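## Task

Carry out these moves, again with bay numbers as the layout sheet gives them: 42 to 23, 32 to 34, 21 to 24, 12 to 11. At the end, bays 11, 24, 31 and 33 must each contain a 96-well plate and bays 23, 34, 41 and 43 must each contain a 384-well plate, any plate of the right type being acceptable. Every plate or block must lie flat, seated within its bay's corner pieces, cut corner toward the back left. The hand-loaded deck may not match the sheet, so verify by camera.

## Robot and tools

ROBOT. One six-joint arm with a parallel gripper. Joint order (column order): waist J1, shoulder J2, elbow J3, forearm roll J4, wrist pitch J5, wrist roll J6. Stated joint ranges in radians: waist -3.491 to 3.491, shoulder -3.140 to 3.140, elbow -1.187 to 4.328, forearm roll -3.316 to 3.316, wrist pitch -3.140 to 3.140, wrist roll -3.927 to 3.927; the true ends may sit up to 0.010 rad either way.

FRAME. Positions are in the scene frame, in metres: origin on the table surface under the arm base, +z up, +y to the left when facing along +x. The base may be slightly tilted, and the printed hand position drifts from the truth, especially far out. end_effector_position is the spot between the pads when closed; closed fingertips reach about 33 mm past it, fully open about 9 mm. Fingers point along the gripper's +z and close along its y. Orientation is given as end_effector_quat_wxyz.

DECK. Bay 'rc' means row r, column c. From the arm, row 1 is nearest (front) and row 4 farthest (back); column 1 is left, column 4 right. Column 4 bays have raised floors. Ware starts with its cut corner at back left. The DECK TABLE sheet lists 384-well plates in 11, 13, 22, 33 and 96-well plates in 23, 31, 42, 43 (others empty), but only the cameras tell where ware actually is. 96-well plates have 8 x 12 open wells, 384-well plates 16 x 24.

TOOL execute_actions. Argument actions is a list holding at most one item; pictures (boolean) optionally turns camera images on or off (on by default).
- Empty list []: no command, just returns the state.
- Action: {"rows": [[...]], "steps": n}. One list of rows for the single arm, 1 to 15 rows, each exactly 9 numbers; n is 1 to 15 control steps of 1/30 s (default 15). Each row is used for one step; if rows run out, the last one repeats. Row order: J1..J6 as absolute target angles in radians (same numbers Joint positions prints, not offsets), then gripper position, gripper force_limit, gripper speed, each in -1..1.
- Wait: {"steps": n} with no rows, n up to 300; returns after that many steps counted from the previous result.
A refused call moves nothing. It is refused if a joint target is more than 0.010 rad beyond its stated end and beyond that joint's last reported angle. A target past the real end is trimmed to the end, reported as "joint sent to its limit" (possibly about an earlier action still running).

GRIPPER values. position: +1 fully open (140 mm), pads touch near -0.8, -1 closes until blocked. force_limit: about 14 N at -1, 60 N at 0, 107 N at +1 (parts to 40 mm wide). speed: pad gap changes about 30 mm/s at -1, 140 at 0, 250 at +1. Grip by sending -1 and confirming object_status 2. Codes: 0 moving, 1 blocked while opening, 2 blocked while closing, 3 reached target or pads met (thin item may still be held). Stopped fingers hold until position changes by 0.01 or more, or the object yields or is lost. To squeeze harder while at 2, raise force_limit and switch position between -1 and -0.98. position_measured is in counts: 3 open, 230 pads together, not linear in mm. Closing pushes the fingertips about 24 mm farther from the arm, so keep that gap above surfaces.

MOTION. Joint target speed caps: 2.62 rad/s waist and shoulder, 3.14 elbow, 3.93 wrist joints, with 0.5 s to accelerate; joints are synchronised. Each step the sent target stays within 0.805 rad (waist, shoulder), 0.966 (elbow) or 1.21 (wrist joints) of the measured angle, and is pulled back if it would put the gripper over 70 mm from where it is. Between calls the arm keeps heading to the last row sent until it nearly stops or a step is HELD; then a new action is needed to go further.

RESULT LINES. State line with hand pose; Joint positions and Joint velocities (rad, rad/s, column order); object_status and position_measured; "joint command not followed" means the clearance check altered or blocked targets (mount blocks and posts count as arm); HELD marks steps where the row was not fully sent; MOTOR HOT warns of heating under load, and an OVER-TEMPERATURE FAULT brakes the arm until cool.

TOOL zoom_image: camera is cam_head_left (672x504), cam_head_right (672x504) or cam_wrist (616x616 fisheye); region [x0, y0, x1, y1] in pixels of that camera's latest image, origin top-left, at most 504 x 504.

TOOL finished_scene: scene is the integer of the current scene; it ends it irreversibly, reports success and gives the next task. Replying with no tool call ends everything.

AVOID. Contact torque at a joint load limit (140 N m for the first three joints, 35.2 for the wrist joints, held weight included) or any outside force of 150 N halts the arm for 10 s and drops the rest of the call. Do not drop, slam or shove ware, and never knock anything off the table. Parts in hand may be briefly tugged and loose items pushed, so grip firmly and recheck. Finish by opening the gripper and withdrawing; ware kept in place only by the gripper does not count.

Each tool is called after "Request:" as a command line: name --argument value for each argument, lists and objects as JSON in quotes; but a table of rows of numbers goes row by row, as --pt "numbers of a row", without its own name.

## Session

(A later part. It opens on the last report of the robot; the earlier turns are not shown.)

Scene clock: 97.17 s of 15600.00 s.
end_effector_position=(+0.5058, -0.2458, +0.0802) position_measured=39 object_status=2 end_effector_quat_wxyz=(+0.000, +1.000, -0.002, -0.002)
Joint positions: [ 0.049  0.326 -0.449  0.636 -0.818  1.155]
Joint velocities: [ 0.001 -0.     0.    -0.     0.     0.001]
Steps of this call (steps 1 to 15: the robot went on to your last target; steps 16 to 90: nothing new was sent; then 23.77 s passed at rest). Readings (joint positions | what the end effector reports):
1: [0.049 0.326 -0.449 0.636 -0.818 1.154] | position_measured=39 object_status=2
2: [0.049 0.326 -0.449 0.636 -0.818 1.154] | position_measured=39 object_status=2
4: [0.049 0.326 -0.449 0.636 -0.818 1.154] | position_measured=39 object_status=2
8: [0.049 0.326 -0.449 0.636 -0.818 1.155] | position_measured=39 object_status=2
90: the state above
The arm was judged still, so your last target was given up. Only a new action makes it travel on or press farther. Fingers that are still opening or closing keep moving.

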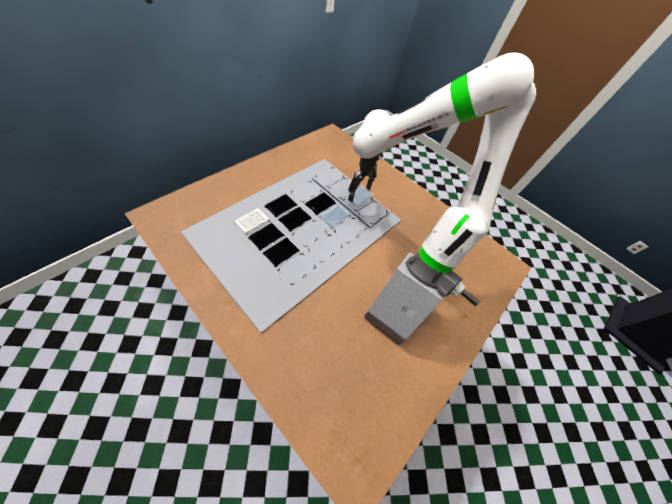

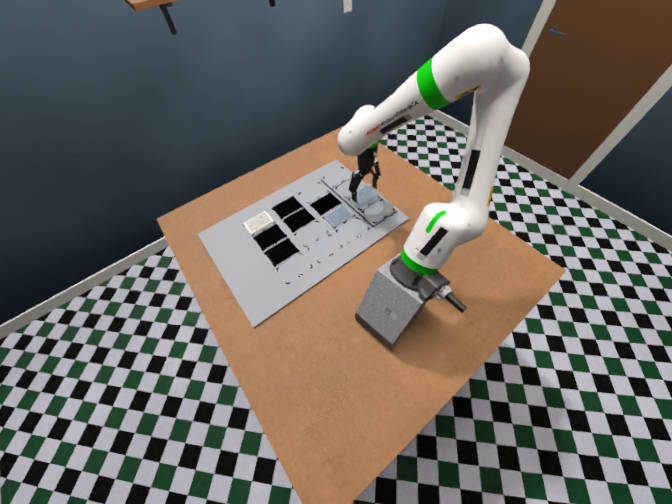

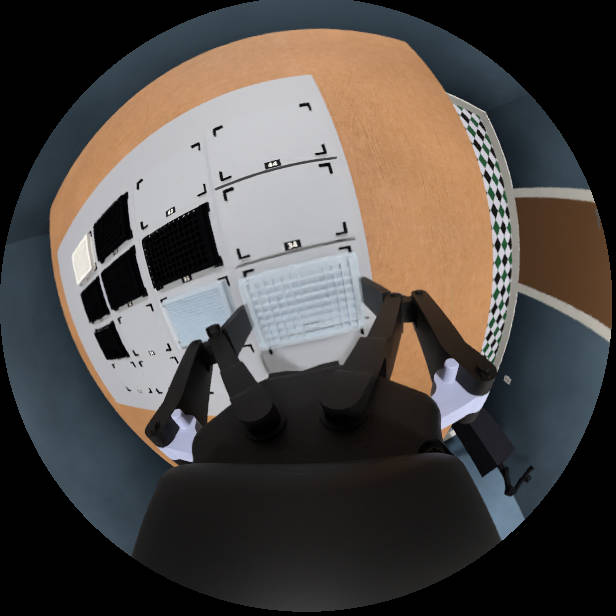

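Request:
execute_actions --actions '[{"rows":[[0.0255,0.3618,-0.4587,0.6675,-0.7719,1.1335,-1,0,-0.5]],"steps":15}]'

Request:
zoom_image --camera "cam_wrist" --region '[152, 146, 472, 396]'

Scene clock: 109.13 s of 15600.00 s.
end_effector_position=(+0.5060, -0.2459, +0.0591) position_measured=39 object_status=2 end_effector_quat_wxyz=(+0.001, +1.000, -0.002, -0.002)
Joint positions: [ 0.025  0.362 -0.459  0.667 -0.772  1.134]
Joint velocities: [ 0.001  0.     0.001  0.    -0.    -0.   ]
Steps of this call (steps 1 to 90: nothing new was sent; then 8.47 s passed at rest; steps 91 to 105: all 15 steps of this action). Readings (joint positions | what the end effector reports):
91: [0.049 0.326 -0.449 0.636 -0.818 1.155] | position_measured=39 object_status=2
92: [0.046 0.329 -0.450 0.638 -0.814 1.153] | position_measured=39 object_status=2
94: [0.033 0.351 -0.456 0.657 -0.786 1.140] | position_measured=39 object_status=2
98: [0.025 0.362 -0.459 0.667 -0.772 1.134] | position_measured=39 object_status=2
105: the state above

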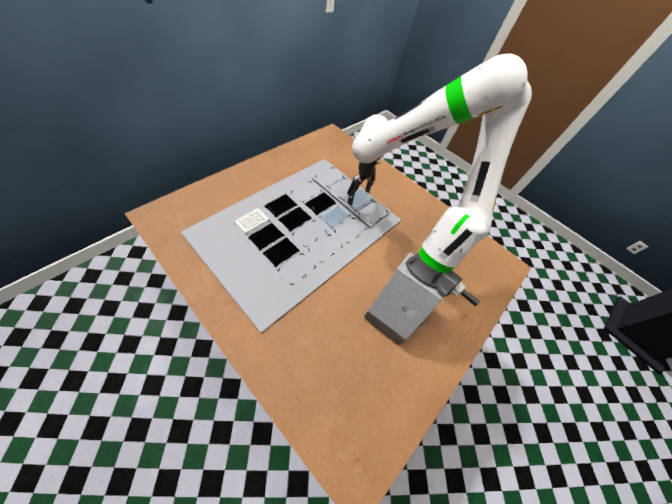

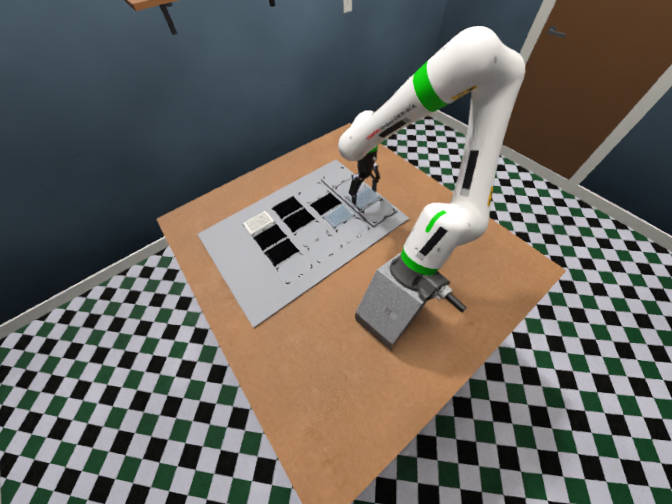

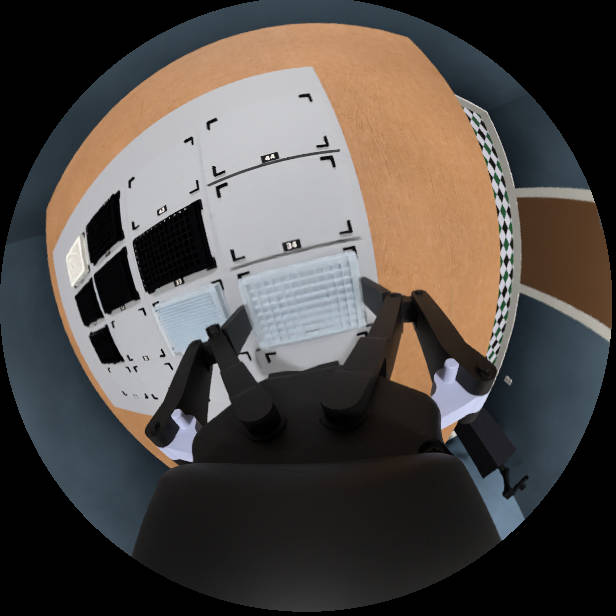

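Region (152, 146, 472, 396) of cam_wrist's 616x616 image, scaled by 1.575, with more detail than that image has; it fills the top 394 rows of this view, and the rest is white.

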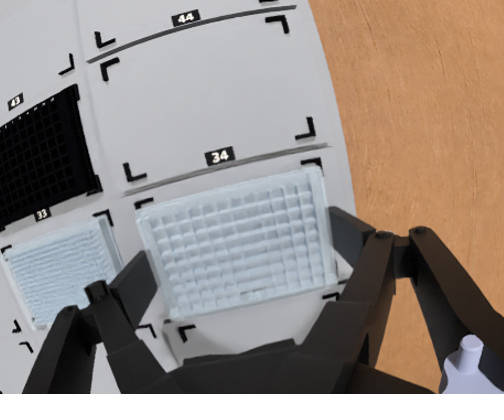

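Request:
execute_actions --actions '[{"rows":[[0.0256,0.3658,-0.4507,0.666,-0.775,1.136,-1,0,-0.5]],"steps":10}]'

Request:
zoom_image --camera "cam_wrist" --region '[152, 146, 472, 396]'

Scene clock: 122.03 s of 15600.00 s.
end_effector_position=(+0.5087, -0.2466, +0.0595) position_measured=39 object_status=2 end_effector_quat_wxyz=(+0.001, +1.000, -0.002, -0.002)
Joint positions: [ 0.026  0.366 -0.451  0.666 -0.775  1.136]
Joint velocities: [-0.001 -0.001 -0.    -0.001 -0.002  0.   ]
Steps of this call (steps 1 to 15: the robot went on to your last target; steps 16 to 90: nothing new was sent; then 9.57 s passed at rest; steps 91 to 100: all 10 steps of this action). Readings (joint positions | what the end effector reports):
91: [0.026 0.362 -0.458 0.668 -0.772 1.133] | position_measured=39 object_status=2
92: [0.026 0.364 -0.455 0.667 -0.773 1.134] | position_measured=39 object_status=2
94: [0.026 0.366 -0.451 0.667 -0.775 1.136] | position_measured=39 object_status=2
98: [0.026 0.366 -0.451 0.666 -0.775 1.136] | position_measured=39 object_status=2
100: the state above

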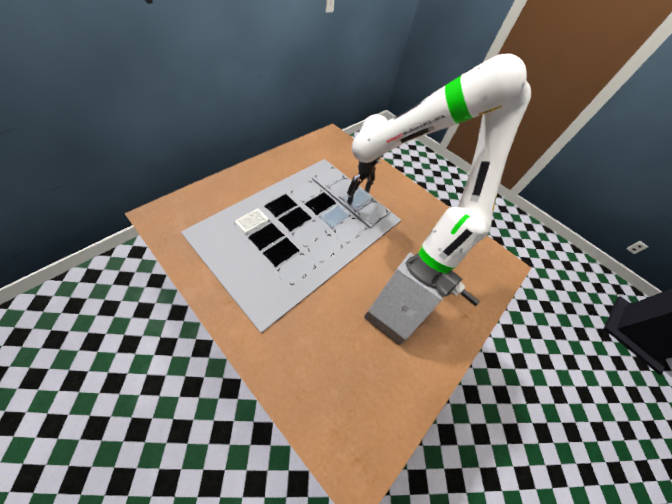

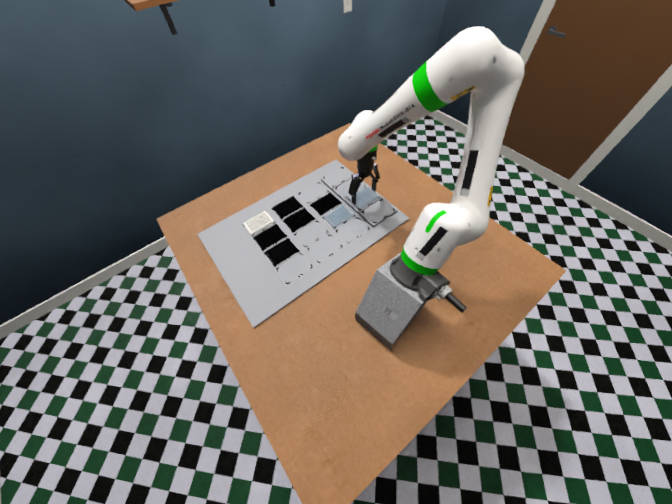

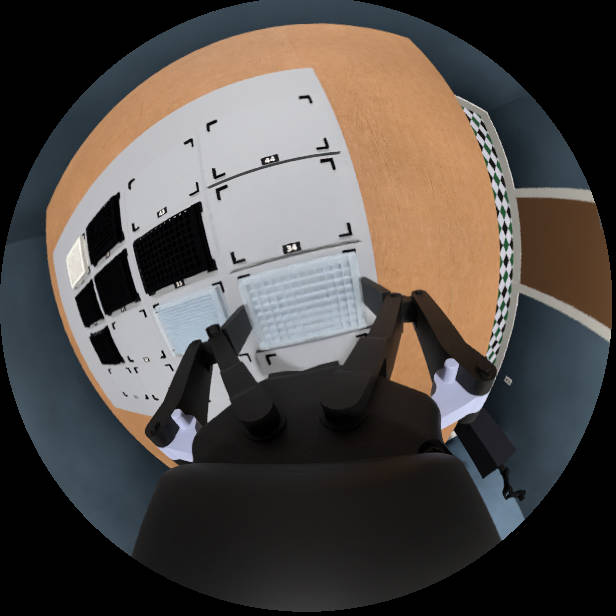

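Region (152, 146, 472, 396) of cam_wrist's 616x616 image, scaled by 1.575, with more detail than that image has; it fills the top 394 rows of this view, and the rest is white.

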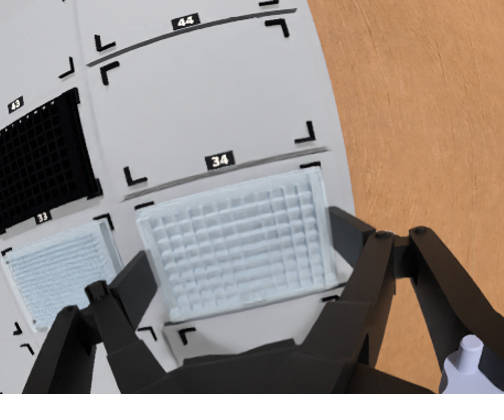

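Request:
execute_actions --actions '[{"rows":[[0.0236,0.3688,-0.4515,0.6686,-0.7712,1.1342,-1,0,-0.5],[0.0236,0.3688,-0.4515,0.6686,-0.7712,1.1342,-1,0,-0.5],[0.0217,0.3717,-0.4523,0.6712,-0.7673,1.1325,-1,0,-0.5],[0.0217,0.3717,-0.4523,0.6712,-0.7673,1.1325,-1,0,-0.5],[0.0197,0.3747,-0.4532,0.6739,-0.7635,1.1307,-1,0,-0.5],[0.0197,0.3747,-0.4532,0.6739,-0.7635,1.1307,-1,0,-0.5],[0.0178,0.3776,-0.454,0.6765,-0.7597,1.129,-1,0,-0.5]],"steps":13}]'

Request:
zoom_image --camera "cam_wrist" --region '[152, 146, 472, 396]'

Scene clock: 129.63 s of 15600.00 s.
end_effector_position=(+0.5085, -0.2464, +0.0524) position_measured=39 object_status=2 end_effector_quat_wxyz=(+0.001, +1.000, -0.002, -0.002)
Joint positions: [ 0.018  0.378 -0.454  0.676 -0.76   1.129]
Joint velocities: [ 0.    -0.001  0.     0.    -0.    -0.001]
Steps of this call (steps 1 to 15: the robot went on to your last target; steps 16 to 90: nothing new was sent; then 4.17 s passed at rest; steps 91 to 103: all 13 steps of this action). Readings (joint positions | what the end effector reports):
91: [0.025 0.366 -0.451 0.666 -0.775 1.136] | position_measured=39 object_status=2
92: [0.024 0.367 -0.451 0.667 -0.773 1.135] | position_measured=39 object_status=2
94: [0.022 0.370 -0.452 0.670 -0.769 1.133] | position_measured=39 object_status=2
98: [0.018 0.377 -0.454 0.676 -0.761 1.130] | position_measured=39 object_status=2
103: the state above

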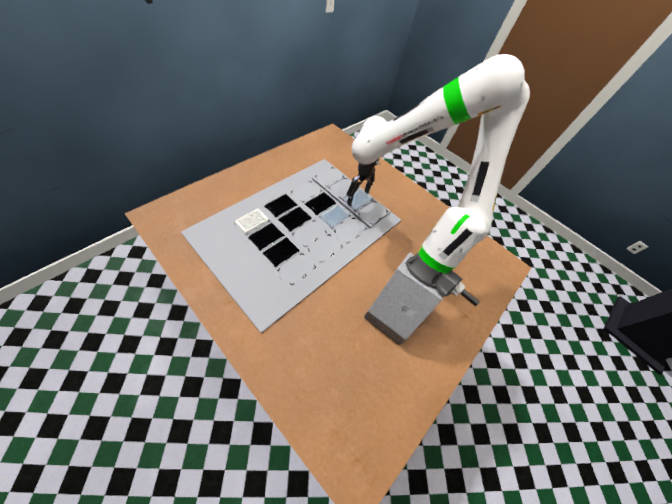

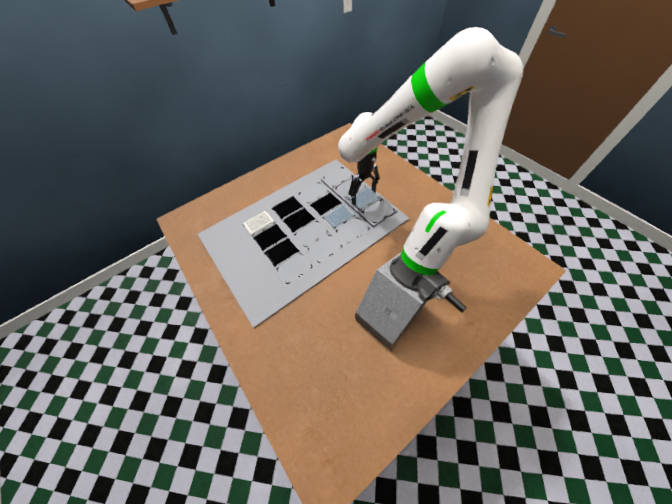

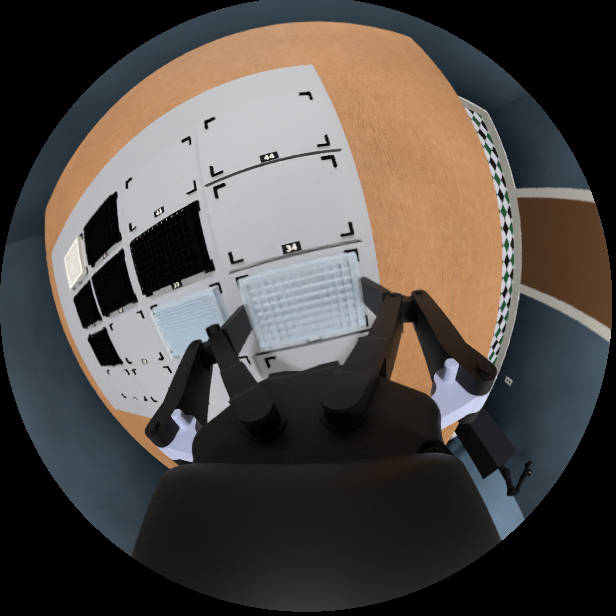

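Region (152, 146, 472, 396) of cam_wrist's 616x616 image, scaled by 1.575, with more detail than that image has; it fills the top 394 rows of this view, and the rest is white.

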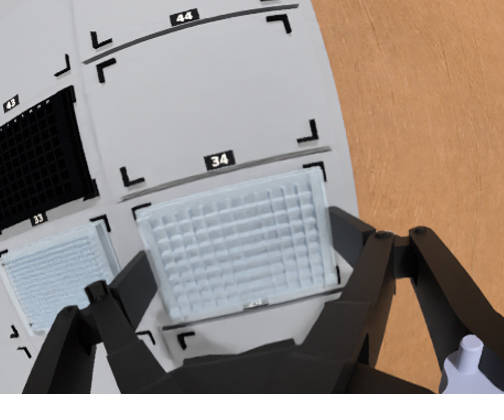

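Span 132–323. Lower 1.5 mm more and release.

Request:
execute_actions --actions '[{"rows":[[0.0161,0.3801,-0.4547,0.6787,-0.7564,1.1275,-1,0,-0.5],[0.0161,0.3801,-0.4547,0.6787,-0.7564,1.1275,-1,0,-0.5],[0.0161,0.3801,-0.4547,0.6787,-0.7564,1.1275,-1,0,-0.5],[0.0161,0.3801,-0.4547,0.6787,-0.7564,1.1275,-1,0,-0.5],[0.0161,0.3801,-0.4547,0.6787,-0.7564,1.1275,-1,0,-0.5],[0.0161,0.3801,-0.4547,0.6787,-0.7564,1.1275,1,0,-0.3]],"steps":15}]' --pictures false

Request:
execute_actions --actions '[{"rows":[[0.0545,0.322,-0.4385,0.627,-0.8315,1.162,1,0,-0.3]],"steps":12}]'

Request:
zoom_image --camera "cam_wrist" --region '[152, 146, 472, 396]'

Scene clock: 138.67 s of 15600.00 s.
end_effector_position=(+0.5086, -0.2464, +0.0509) position_measured=3 object_status=0 end_effector_quat_wxyz=(+0.001, +1.000, -0.002, -0.002)
Joint positions: [ 0.016  0.38  -0.455  0.679 -0.756  1.127]
Joint velocities: [-0.001 -0.    -0.     0.    -0.001  0.   ]
Steps of this call (steps 1 to 15: the robot went on to your last target; steps 16 to 90: nothing new was sent; then 5.53 s passed at rest; steps 91 to 105: all 15 steps of this action). Readings (joint positions | what the end effector reports):
91: [0.018 0.378 -0.454 0.677 -0.760 1.129] | position_measured=39 object_status=2
92: [0.017 0.379 -0.454 0.678 -0.757 1.128] | position_measured=39 object_status=2
94: [0.016 0.380 -0.455 0.679 -0.757 1.128] | position_measured=39 object_status=2
98: [0.016 0.380 -0.455 0.679 -0.756 1.127] | position_measured=30 object_status=0
105: the state above

Scene clock: 139.07 s of 15600.00 s.
end_effector_position=(+0.5080, -0.2461, +0.0854) position_measured=3 object_status=3 end_effector_quat_wxyz=(+0.000, +1.000, -0.002, -0.002)
Joint positions: [ 0.054  0.322 -0.439  0.627 -0.831  1.162]
Joint velocities: [ 0.001 -0.002 -0.    -0.    -0.    -0.   ]
Steps of this call (steps 1 to 12: all 12 steps of this action). Readings (joint positions | what the end effector reports):
1: [0.016 0.380 -0.455 0.679 -0.756 1.127] | position_measured=3 object_status=0
2: [0.018 0.377 -0.454 0.676 -0.761 1.129] | position_measured=3 object_status=0
4: [0.034 0.353 -0.447 0.655 -0.792 1.144] | position_measured=3 object_status=3
8: [0.054 0.322 -0.439 0.627 -0.831 1.162] | position_measured=3 object_status=3
12: the state above

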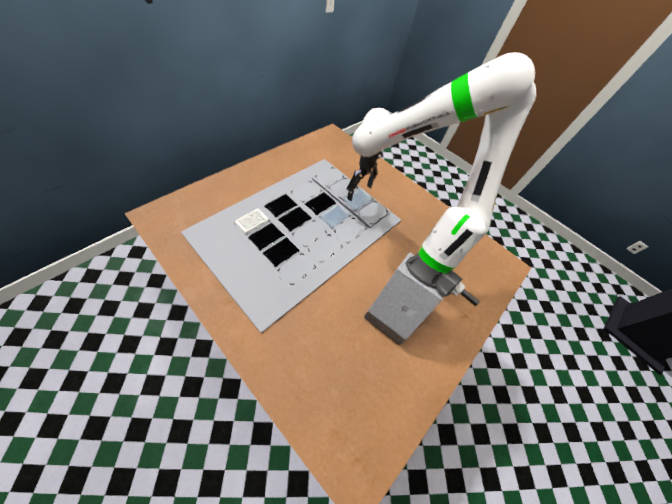

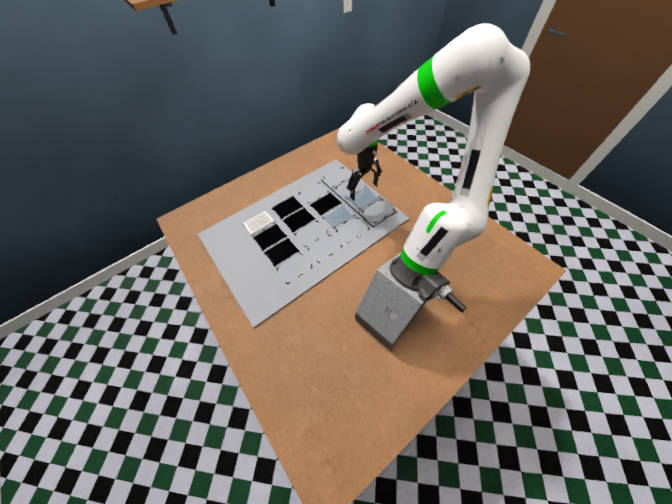

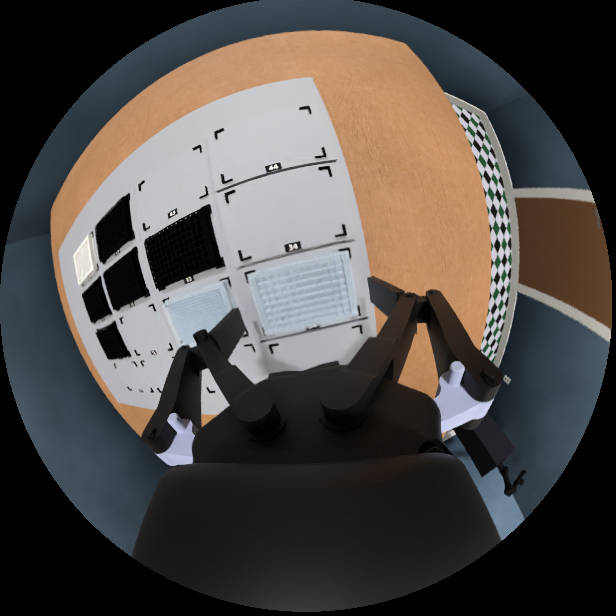

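Region (152, 146, 472, 396) of cam_wrist's 616x616 image, scaled by 1.575, with more detail than that image has; it fills the top 394 rows of this view, and the rest is white.

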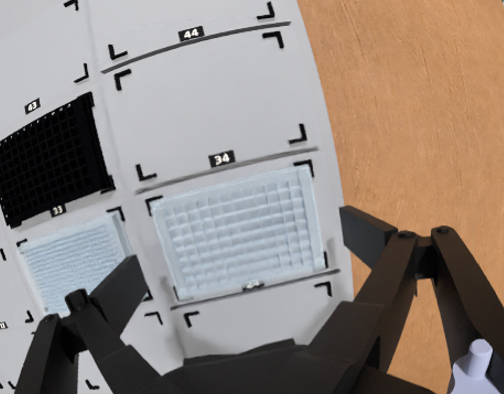

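Good. To 32.

Request:
execute_actions --actions '[{"rows":[[0.541,0.804,-0.089,0.558,-0.911,0.711,1,0,-0.3]],"steps":15}]' --pictures false

Request:
execute_actions --actions '[{"steps":25}]' --pictures false

Request:
execute_actions --actions '[{"rows":[[0.5207,0.8342,-0.1087,0.5895,-0.861,0.688,1,0,-0.3]],"steps":13}]'

Request:
zoom_image --camera "cam_wrist" --region '[152, 146, 472, 396]'

Scene clock: 146.10 s of 15600.00 s.
end_effector_position=(+0.5958, -0.0628, +0.0756) position_measured=3 object_status=3 end_effector_quat_wxyz=(-0.006, +1.000, -0.002, -0.003)
Joint positions: [ 0.336  0.601 -0.236  0.587 -0.878  0.901]
Joint velocities: [ 0.681  0.678  0.491 -0.096 -0.111 -0.628]
Steps of this call (steps 1 to 15: the robot went on to your last target; steps 16 to 90: nothing new was sent; then 3.53 s passed at rest; steps 91 to 105: all 15 steps of this action). Readings (joint positions | what the end effector reports):
91: [0.055 0.322 -0.438 0.627 -0.832 1.162] | position_measured=3 object_status=3
92: [0.058 0.325 -0.436 0.626 -0.832 1.159] | position_measured=3 object_status=3
94: [0.082 0.349 -0.419 0.623 -0.836 1.137] | position_measured=3 object_status=3
98: [0.174 0.440 -0.353 0.610 -0.851 1.052] | position_measured=3 object_status=3
105: the state above

Scene clock: 146.93 s of 15600.00 s.
end_effector_position=(+0.6149, +0.0872, +0.0665) position_measured=3 object_status=3 end_effector_quat_wxyz=(+0.001, +1.000, -0.002, -0.003)
Joint positions: [ 0.541  0.804 -0.089  0.558 -0.911  0.711]
Joint velocities: [-0.001 -0.001 -0.     0.     0.     0.   ]
Steps of this call (steps 1 to 25: the robot went on to your last target). Readings (joint positions | what the end effector reports):
1: [0.360 0.624 -0.219 0.584 -0.881 0.879] | position_measured=3 object_status=3
2: [0.383 0.647 -0.203 0.580 -0.885 0.858] | position_measured=3 object_status=3
4: [0.429 0.693 -0.170 0.574 -0.893 0.815] | position_measured=3 object_status=3
8: [0.516 0.780 -0.107 0.562 -0.907 0.734] | position_measured=3 object_status=3
25: the state above

Scene clock: 147.37 s of 15600.00 s.
end_effector_position=(+0.6130, +0.0865, +0.0409) position_measured=3 object_status=3 end_effector_quat_wxyz=(+0.000, +1.000, -0.002, -0.002)
Joint positions: [ 0.521  0.834 -0.109  0.589 -0.861  0.688]
Joint velocities: [-0.003  0.     0.    -0.     0.001  0.   ]
Steps of this call (steps 1 to 13: all 13 steps of this action). Readings (joint positions | what the end effector reports):
1: [0.541 0.804 -0.089 0.558 -0.911 0.711] | position_measured=3 object_status=3
2: [0.539 0.807 -0.091 0.561 -0.906 0.708] | position_measured=3 object_status=3
4: [0.527 0.826 -0.103 0.580 -0.875 0.694] | position_measured=3 object_status=3
8: [0.521 0.834 -0.109 0.589 -0.861 0.688] | position_measured=3 object_status=3
13: the state above

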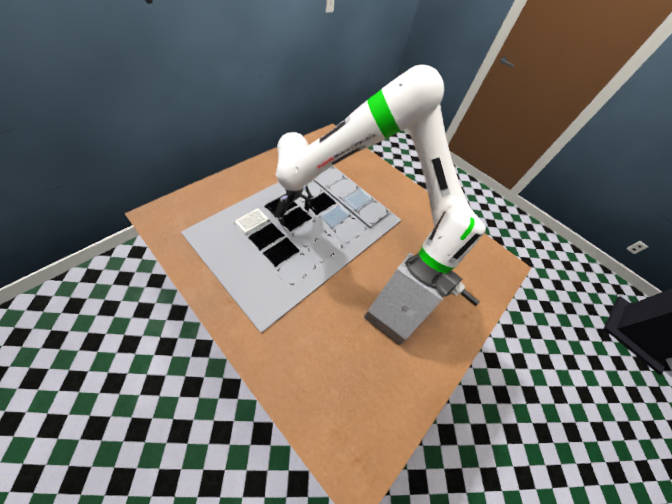

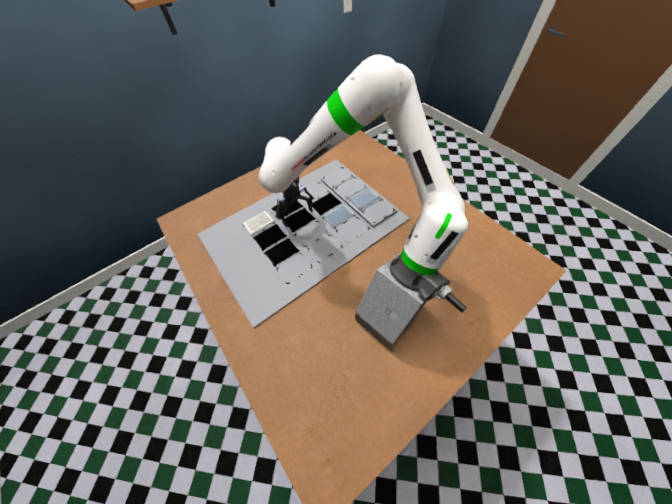

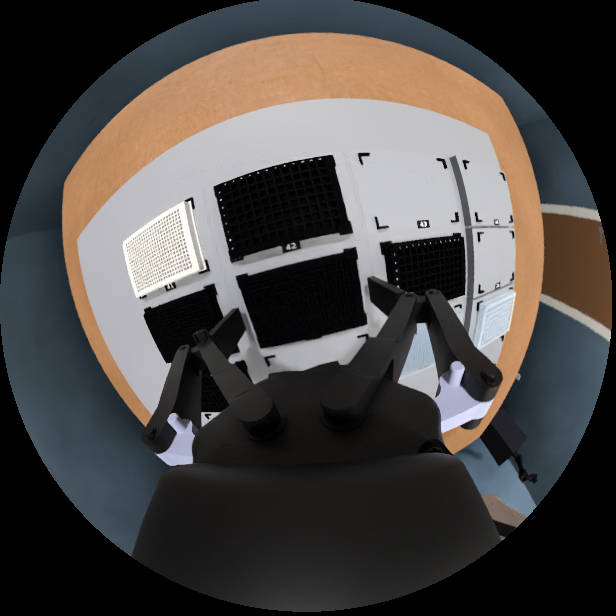

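Region (152, 146, 472, 396) of cam_wrist's 616x616 image, scaled by 1.575, with more detail than that image has; it fills the top 394 rows of this view, and the rest is white.

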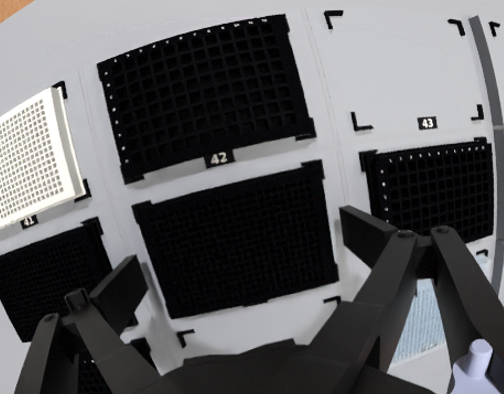

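Request:
execute_actions --actions '[{"rows":[[0.5167,0.8401,-0.1129,0.5958,-0.8512,0.6835,1,0,-0.3]],"steps":8}]' --pictures false

Request:
execute_actions --actions '[{"rows":[[0.5167,0.8401,-0.1129,0.5958,-0.8512,0.6835,-1,0,-0.5]],"steps":15}]'

Request:
zoom_image --camera "cam_wrist" --region '[152, 146, 472, 396]'

Scene clock: 154.07 s of 15600.00 s.
end_effector_position=(+0.6123, +0.0865, +0.0359) position_measured=3 object_status=3 end_effector_quat_wxyz=(+0.000, +1.000, -0.002, -0.002)
Joint positions: [ 0.517  0.84  -0.113  0.596 -0.851  0.684]
Joint velocities: [-0.001 -0.001 -0.    -0.    -0.001 -0.   ]
Steps of this call (steps 1 to 15: the robot went on to your last target; steps 16 to 90: nothing new was sent; then 3.43 s passed at rest; steps 91 to 98: all 8 steps of this action). Readings (joint positions | what the end effector reports):
91: [0.521 0.834 -0.109 0.590 -0.861 0.688] | position_measured=3 object_status=3
92: [0.519 0.836 -0.110 0.593 -0.856 0.686] | position_measured=3 object_status=3
94: [0.517 0.840 -0.113 0.596 -0.851 0.684] | position_measured=3 object_status=3
98: the state above

Scene clock: 154.57 s of 15600.00 s.
end_effector_position=(+0.6125, +0.0864, +0.0360) position_measured=37 object_status=2 end_effector_quat_wxyz=(+0.000, +1.000, -0.002, -0.002)
Joint positions: [ 0.517  0.84  -0.113  0.596 -0.851  0.683]
Joint velocities: [-0.002  0.001  0.     0.     0.    -0.   ]
Steps of this call (steps 1 to 15: all 15 steps of this action). Readings (joint positions | what the end effector reports):
1: [0.517 0.840 -0.113 0.596 -0.851 0.684] | position_measured=3 object_status=0
2: [0.517 0.840 -0.113 0.596 -0.851 0.684] | position_measured=5 object_status=0
4: [0.517 0.840 -0.113 0.596 -0.851 0.683] | position_measured=15 object_status=0
8: [0.517 0.840 -0.113 0.596 -0.851 0.683] | position_measured=33 object_status=0
15: the state above

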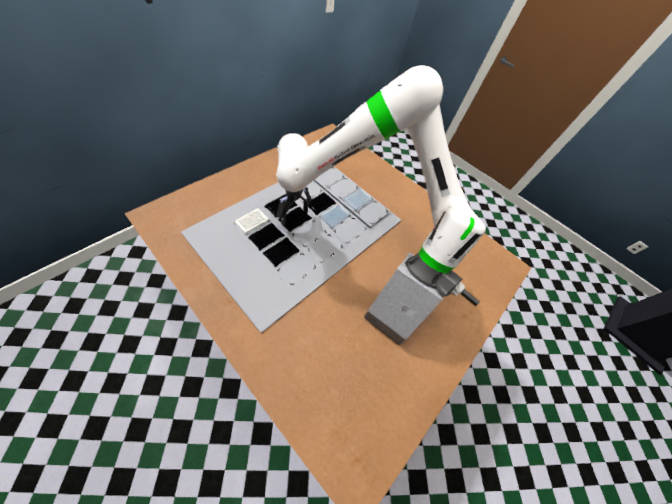

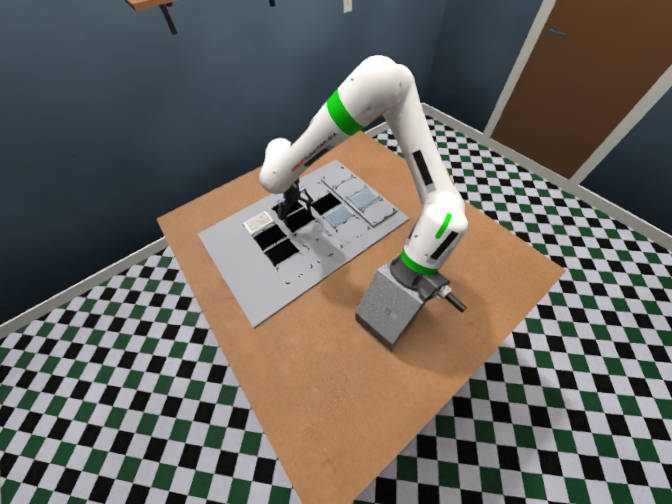

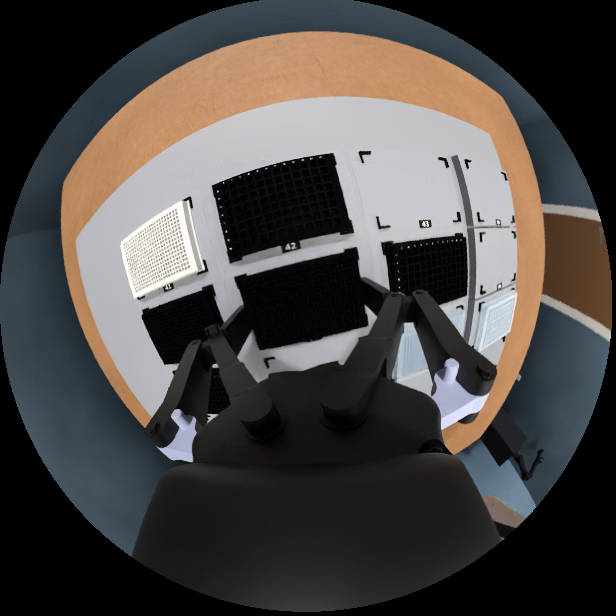

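Region (152, 146, 472, 396) of cam_wrist's 616x616 image, scaled by 1.575, with more detail than that image has; it fills the top 394 rows of this view, and the rest is white.

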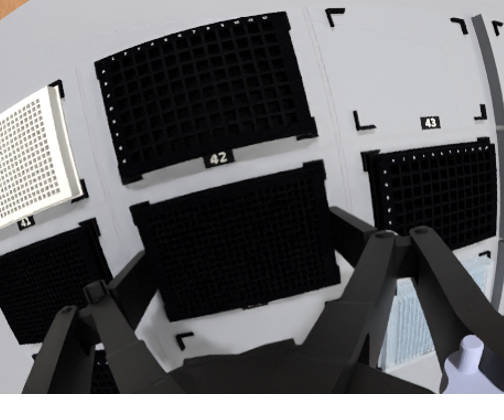

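Request:
execute_actions --actions '[{"rows":[[0.5215,0.8335,-0.111,0.5895,-0.860,0.687,-1,0,-0.5],[0.5215,0.8335,-0.111,0.5895,-0.860,0.687,-1,0,-0.5],[0.5215,0.8335,-0.111,0.5895,-0.860,0.687,-1,0,-0.5],[0.5215,0.8335,-0.111,0.5895,-0.860,0.687,-1,0,-0.5],[0.5505,0.788,-0.0805,0.542,-0.9375,0.722,-1,0,-0.5]],"steps":14}]' --pictures false

Request:
execute_actions --actions '[{"rows":[[0.0643,0.5442,-0.0958,0.570,-0.9355,1.2413,-1,0,-0.5]],"steps":15}]' --pictures false

Request:
execute_actions --actions '[{"steps":20}]' --pictures false

Request:
execute_actions --actions '[{"rows":[[0.047,0.573,-0.1038,0.5876,-0.8972,1.230,-1,0,-0.5]],"steps":13}]'

Request:
zoom_image --camera "cam_wrist" --region '[152, 146, 472, 396]'

Scene clock: 180.67 s of 15600.00 s.
end_effector_position=(+0.6144, +0.0869, +0.0791) position_measured=39 object_status=2 end_effector_quat_wxyz=(+0.001, +1.000, -0.002, -0.004)
Joint positions: [ 0.55   0.788 -0.081  0.542 -0.937  0.722]
Joint velocities: [ 0.001 -0.    -0.001  0.    -0.004  0.001]
Steps of this call (steps 1 to 15: the robot went on to your last target; steps 16 to 90: nothing new was sent; then 22.63 s passed at rest; steps 91 to 104: all 14 steps of this action). Readings (joint positions | what the end effector reports):
91: [0.517 0.840 -0.113 0.596 -0.851 0.684] | position_measured=37 object_status=2
92: [0.518 0.838 -0.112 0.593 -0.855 0.685] | position_measured=37 object_status=2
94: [0.521 0.834 -0.111 0.589 -0.859 0.687] | position_measured=39 object_status=2
98: [0.536 0.810 -0.095 0.565 -0.900 0.705] | position_measured=39 object_status=2
104: the state above

Scene clock: 181.17 s of 15600.00 s.
end_effector_position=(+0.6355, -0.1092, +0.0784) position_measured=39 object_status=2 end_effector_quat_wxyz=(-0.007, +1.000, -0.002, -0.004)
Joint positions: [ 0.259  0.642 -0.09   0.559 -0.937  1.033]
Joint velocities: [-0.705 -0.356 -0.023  0.041  0.003  0.747]
Steps of this call (steps 1 to 15: all 15 steps of this action). Readings (joint positions | what the end effector reports):
1: [0.550 0.788 -0.081 0.542 -0.937 0.722] | position_measured=39 object_status=2
2: [0.547 0.787 -0.081 0.542 -0.937 0.726] | position_measured=39 object_status=2
4: [0.524 0.774 -0.081 0.543 -0.937 0.751] | position_measured=39 object_status=2
8: [0.428 0.727 -0.084 0.549 -0.937 0.853] | position_measured=39 object_status=2
15: the state above

Scene clock: 181.83 s of 15600.00 s.
end_effector_position=(+0.6142, -0.2469, +0.0800) position_measured=39 object_status=2 end_effector_quat_wxyz=(+0.000, +1.000, -0.002, -0.002)
Joint positions: [ 0.064  0.544 -0.096  0.57  -0.935  1.241]
Joint velocities: [-0.     0.001  0.     0.     0.001 -0.   ]
Steps of this call (steps 1 to 20: the robot went on to your last target). Readings (joint positions | what the end effector reports):
1: [0.235 0.630 -0.090 0.560 -0.936 1.059] | position_measured=39 object_status=2
2: [0.212 0.618 -0.091 0.561 -0.936 1.084] | position_measured=39 object_status=2
4: [0.164 0.594 -0.093 0.564 -0.936 1.135] | position_measured=39 object_status=2
8: [0.080 0.552 -0.095 0.569 -0.936 1.224] | position_measured=39 object_status=2
20: the state above

Scene clock: 182.27 s of 15600.00 s.
end_effector_position=(+0.6143, -0.2471, +0.0590) position_measured=39 object_status=2 end_effector_quat_wxyz=(+0.000, +1.000, -0.002, -0.002)
Joint positions: [ 0.047  0.573 -0.104  0.588 -0.897  1.23 ]
Joint velocities: [-0.002  0.001 -0.     0.     0.    -0.   ]
Steps of this call (steps 1 to 13: all 13 steps of this action). Readings (joint positions | what the end effector reports):
1: [0.064 0.544 -0.096 0.570 -0.935 1.241] | position_measured=39 object_status=2
2: [0.062 0.547 -0.096 0.573 -0.931 1.240] | position_measured=39 object_status=2
4: [0.051 0.567 -0.102 0.583 -0.906 1.233] | position_measured=39 object_status=2
8: [0.047 0.573 -0.104 0.588 -0.897 1.230] | position_measured=39 object_status=2
13: the state above

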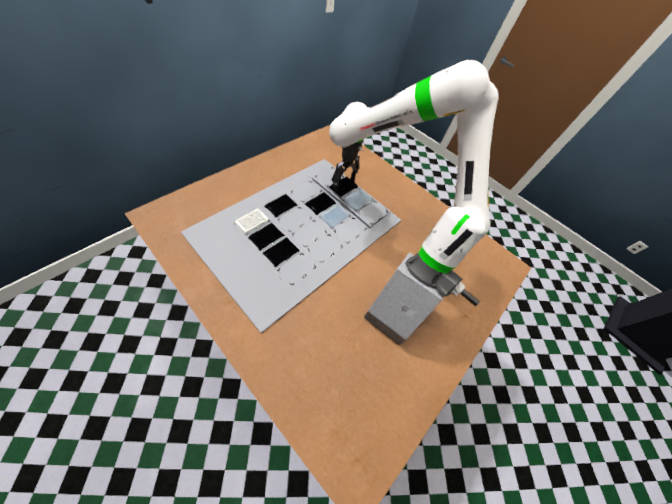

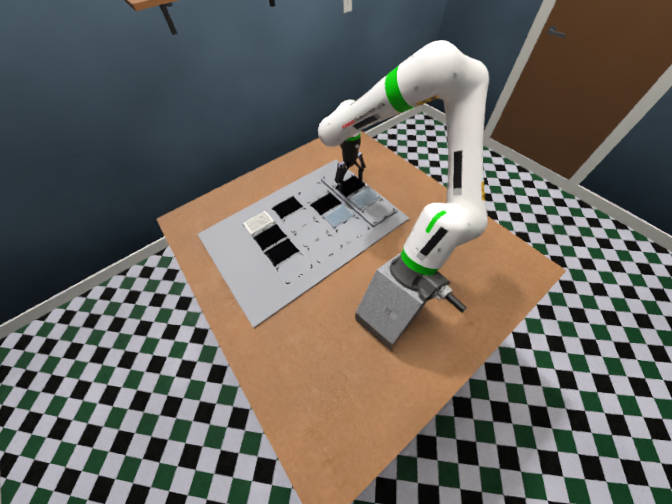

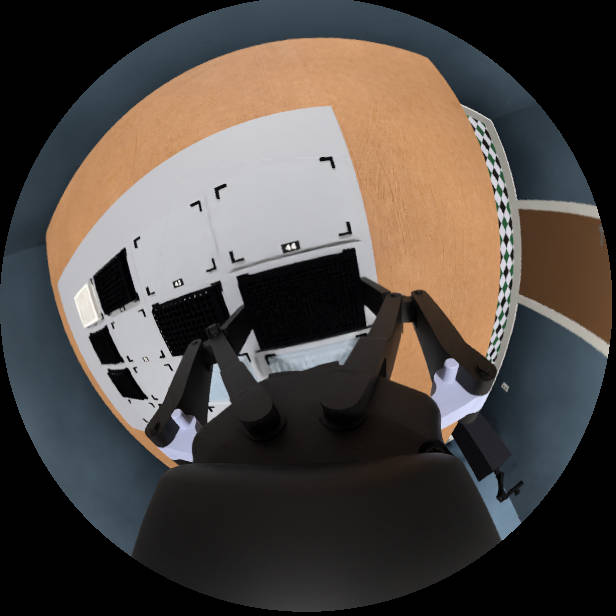

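Region (152, 146, 472, 396) of cam_wrist's 616x616 image, scaled by 1.575, with more detail than that image has; it fills the top 394 rows of this view, and the rest is white.

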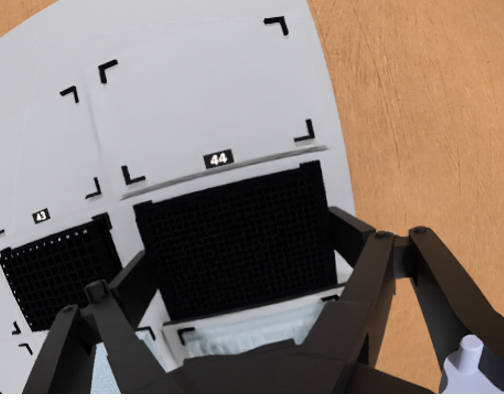

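Request:
execute_actions --actions '[{"rows":[[0.0485,0.5715,-0.1063,0.588,-0.8963,1.229,-1,0,-0.5],[0.0485,0.5715,-0.1063,0.588,-0.8963,1.229,-1,0,-0.5],[0.0485,0.5715,-0.1063,0.588,-0.8963,1.229,-1,0,-0.5],[0.0485,0.5715,-0.1063,0.588,-0.8963,1.229,-1,0,-0.5],[0.0466,0.5747,-0.1072,0.590,-0.8921,1.2277,-1,0,-0.5],[0.0466,0.5747,-0.1072,0.590,-0.8921,1.2277,-1,0,-0.5],[0.0447,0.5779,-0.1081,0.592,-0.8878,1.2265,-1,0,-0.5],[0.0447,0.5779,-0.1081,0.592,-0.8878,1.2265,-1,0,-0.5],[0.0428,0.5811,-0.109,0.594,-0.8836,1.2252,-1,0,-0.5]],"steps":15}]'

Request:
zoom_image --camera "cam_wrist" --region '[152, 146, 472, 396]'

Scene clock: 191.53 s of 15600.00 s.
end_effector_position=(+0.6138, -0.2461, +0.0524) position_measured=39 object_status=2 end_effector_quat_wxyz=(+0.000, +1.000, -0.002, -0.001)
Joint positions: [ 0.043  0.581 -0.109  0.594 -0.884  1.225]
Joint velocities: [-0. -0.  0.  0.  0. -0.]
Steps of this call (steps 1 to 15: the robot went on to your last target; steps 16 to 90: nothing new was sent; then 5.77 s passed at rest; steps 91 to 105: all 15 steps of this action). Readings (joint positions | what the end effector reports):
91: [0.047 0.573 -0.104 0.588 -0.897 1.230] | position_measured=39 object_status=2
92: [0.048 0.572 -0.105 0.588 -0.897 1.229] | position_measured=39 object_status=2
94: [0.048 0.572 -0.106 0.588 -0.896 1.229] | position_measured=39 object_status=2
98: [0.046 0.577 -0.108 0.591 -0.889 1.227] | position_measured=39 object_status=2
105: the state above

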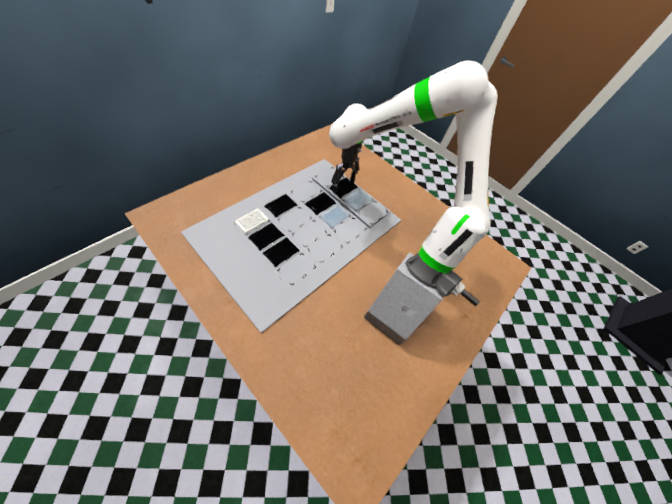

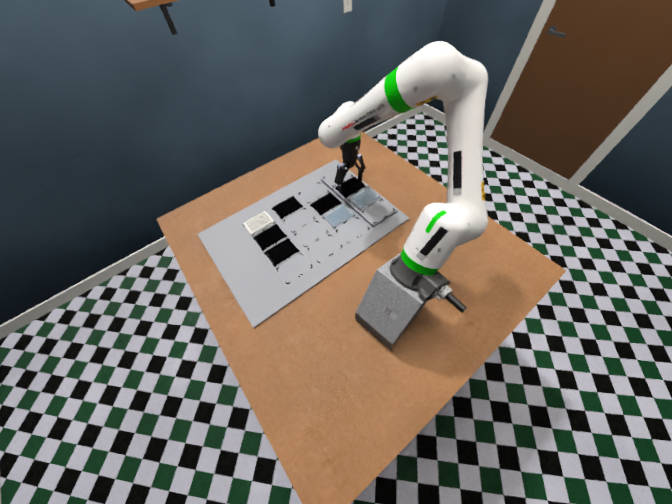

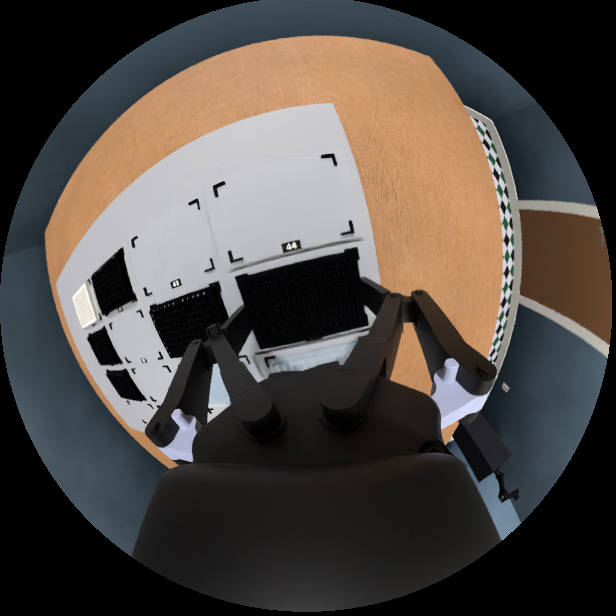

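Region (152, 146, 472, 396) of cam_wrist's 616x616 image, scaled by 1.575, with more detail than that image has; it fills the top 394 rows of this view, and the rest is white.

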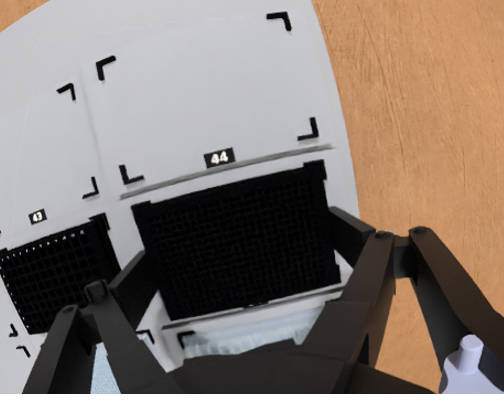

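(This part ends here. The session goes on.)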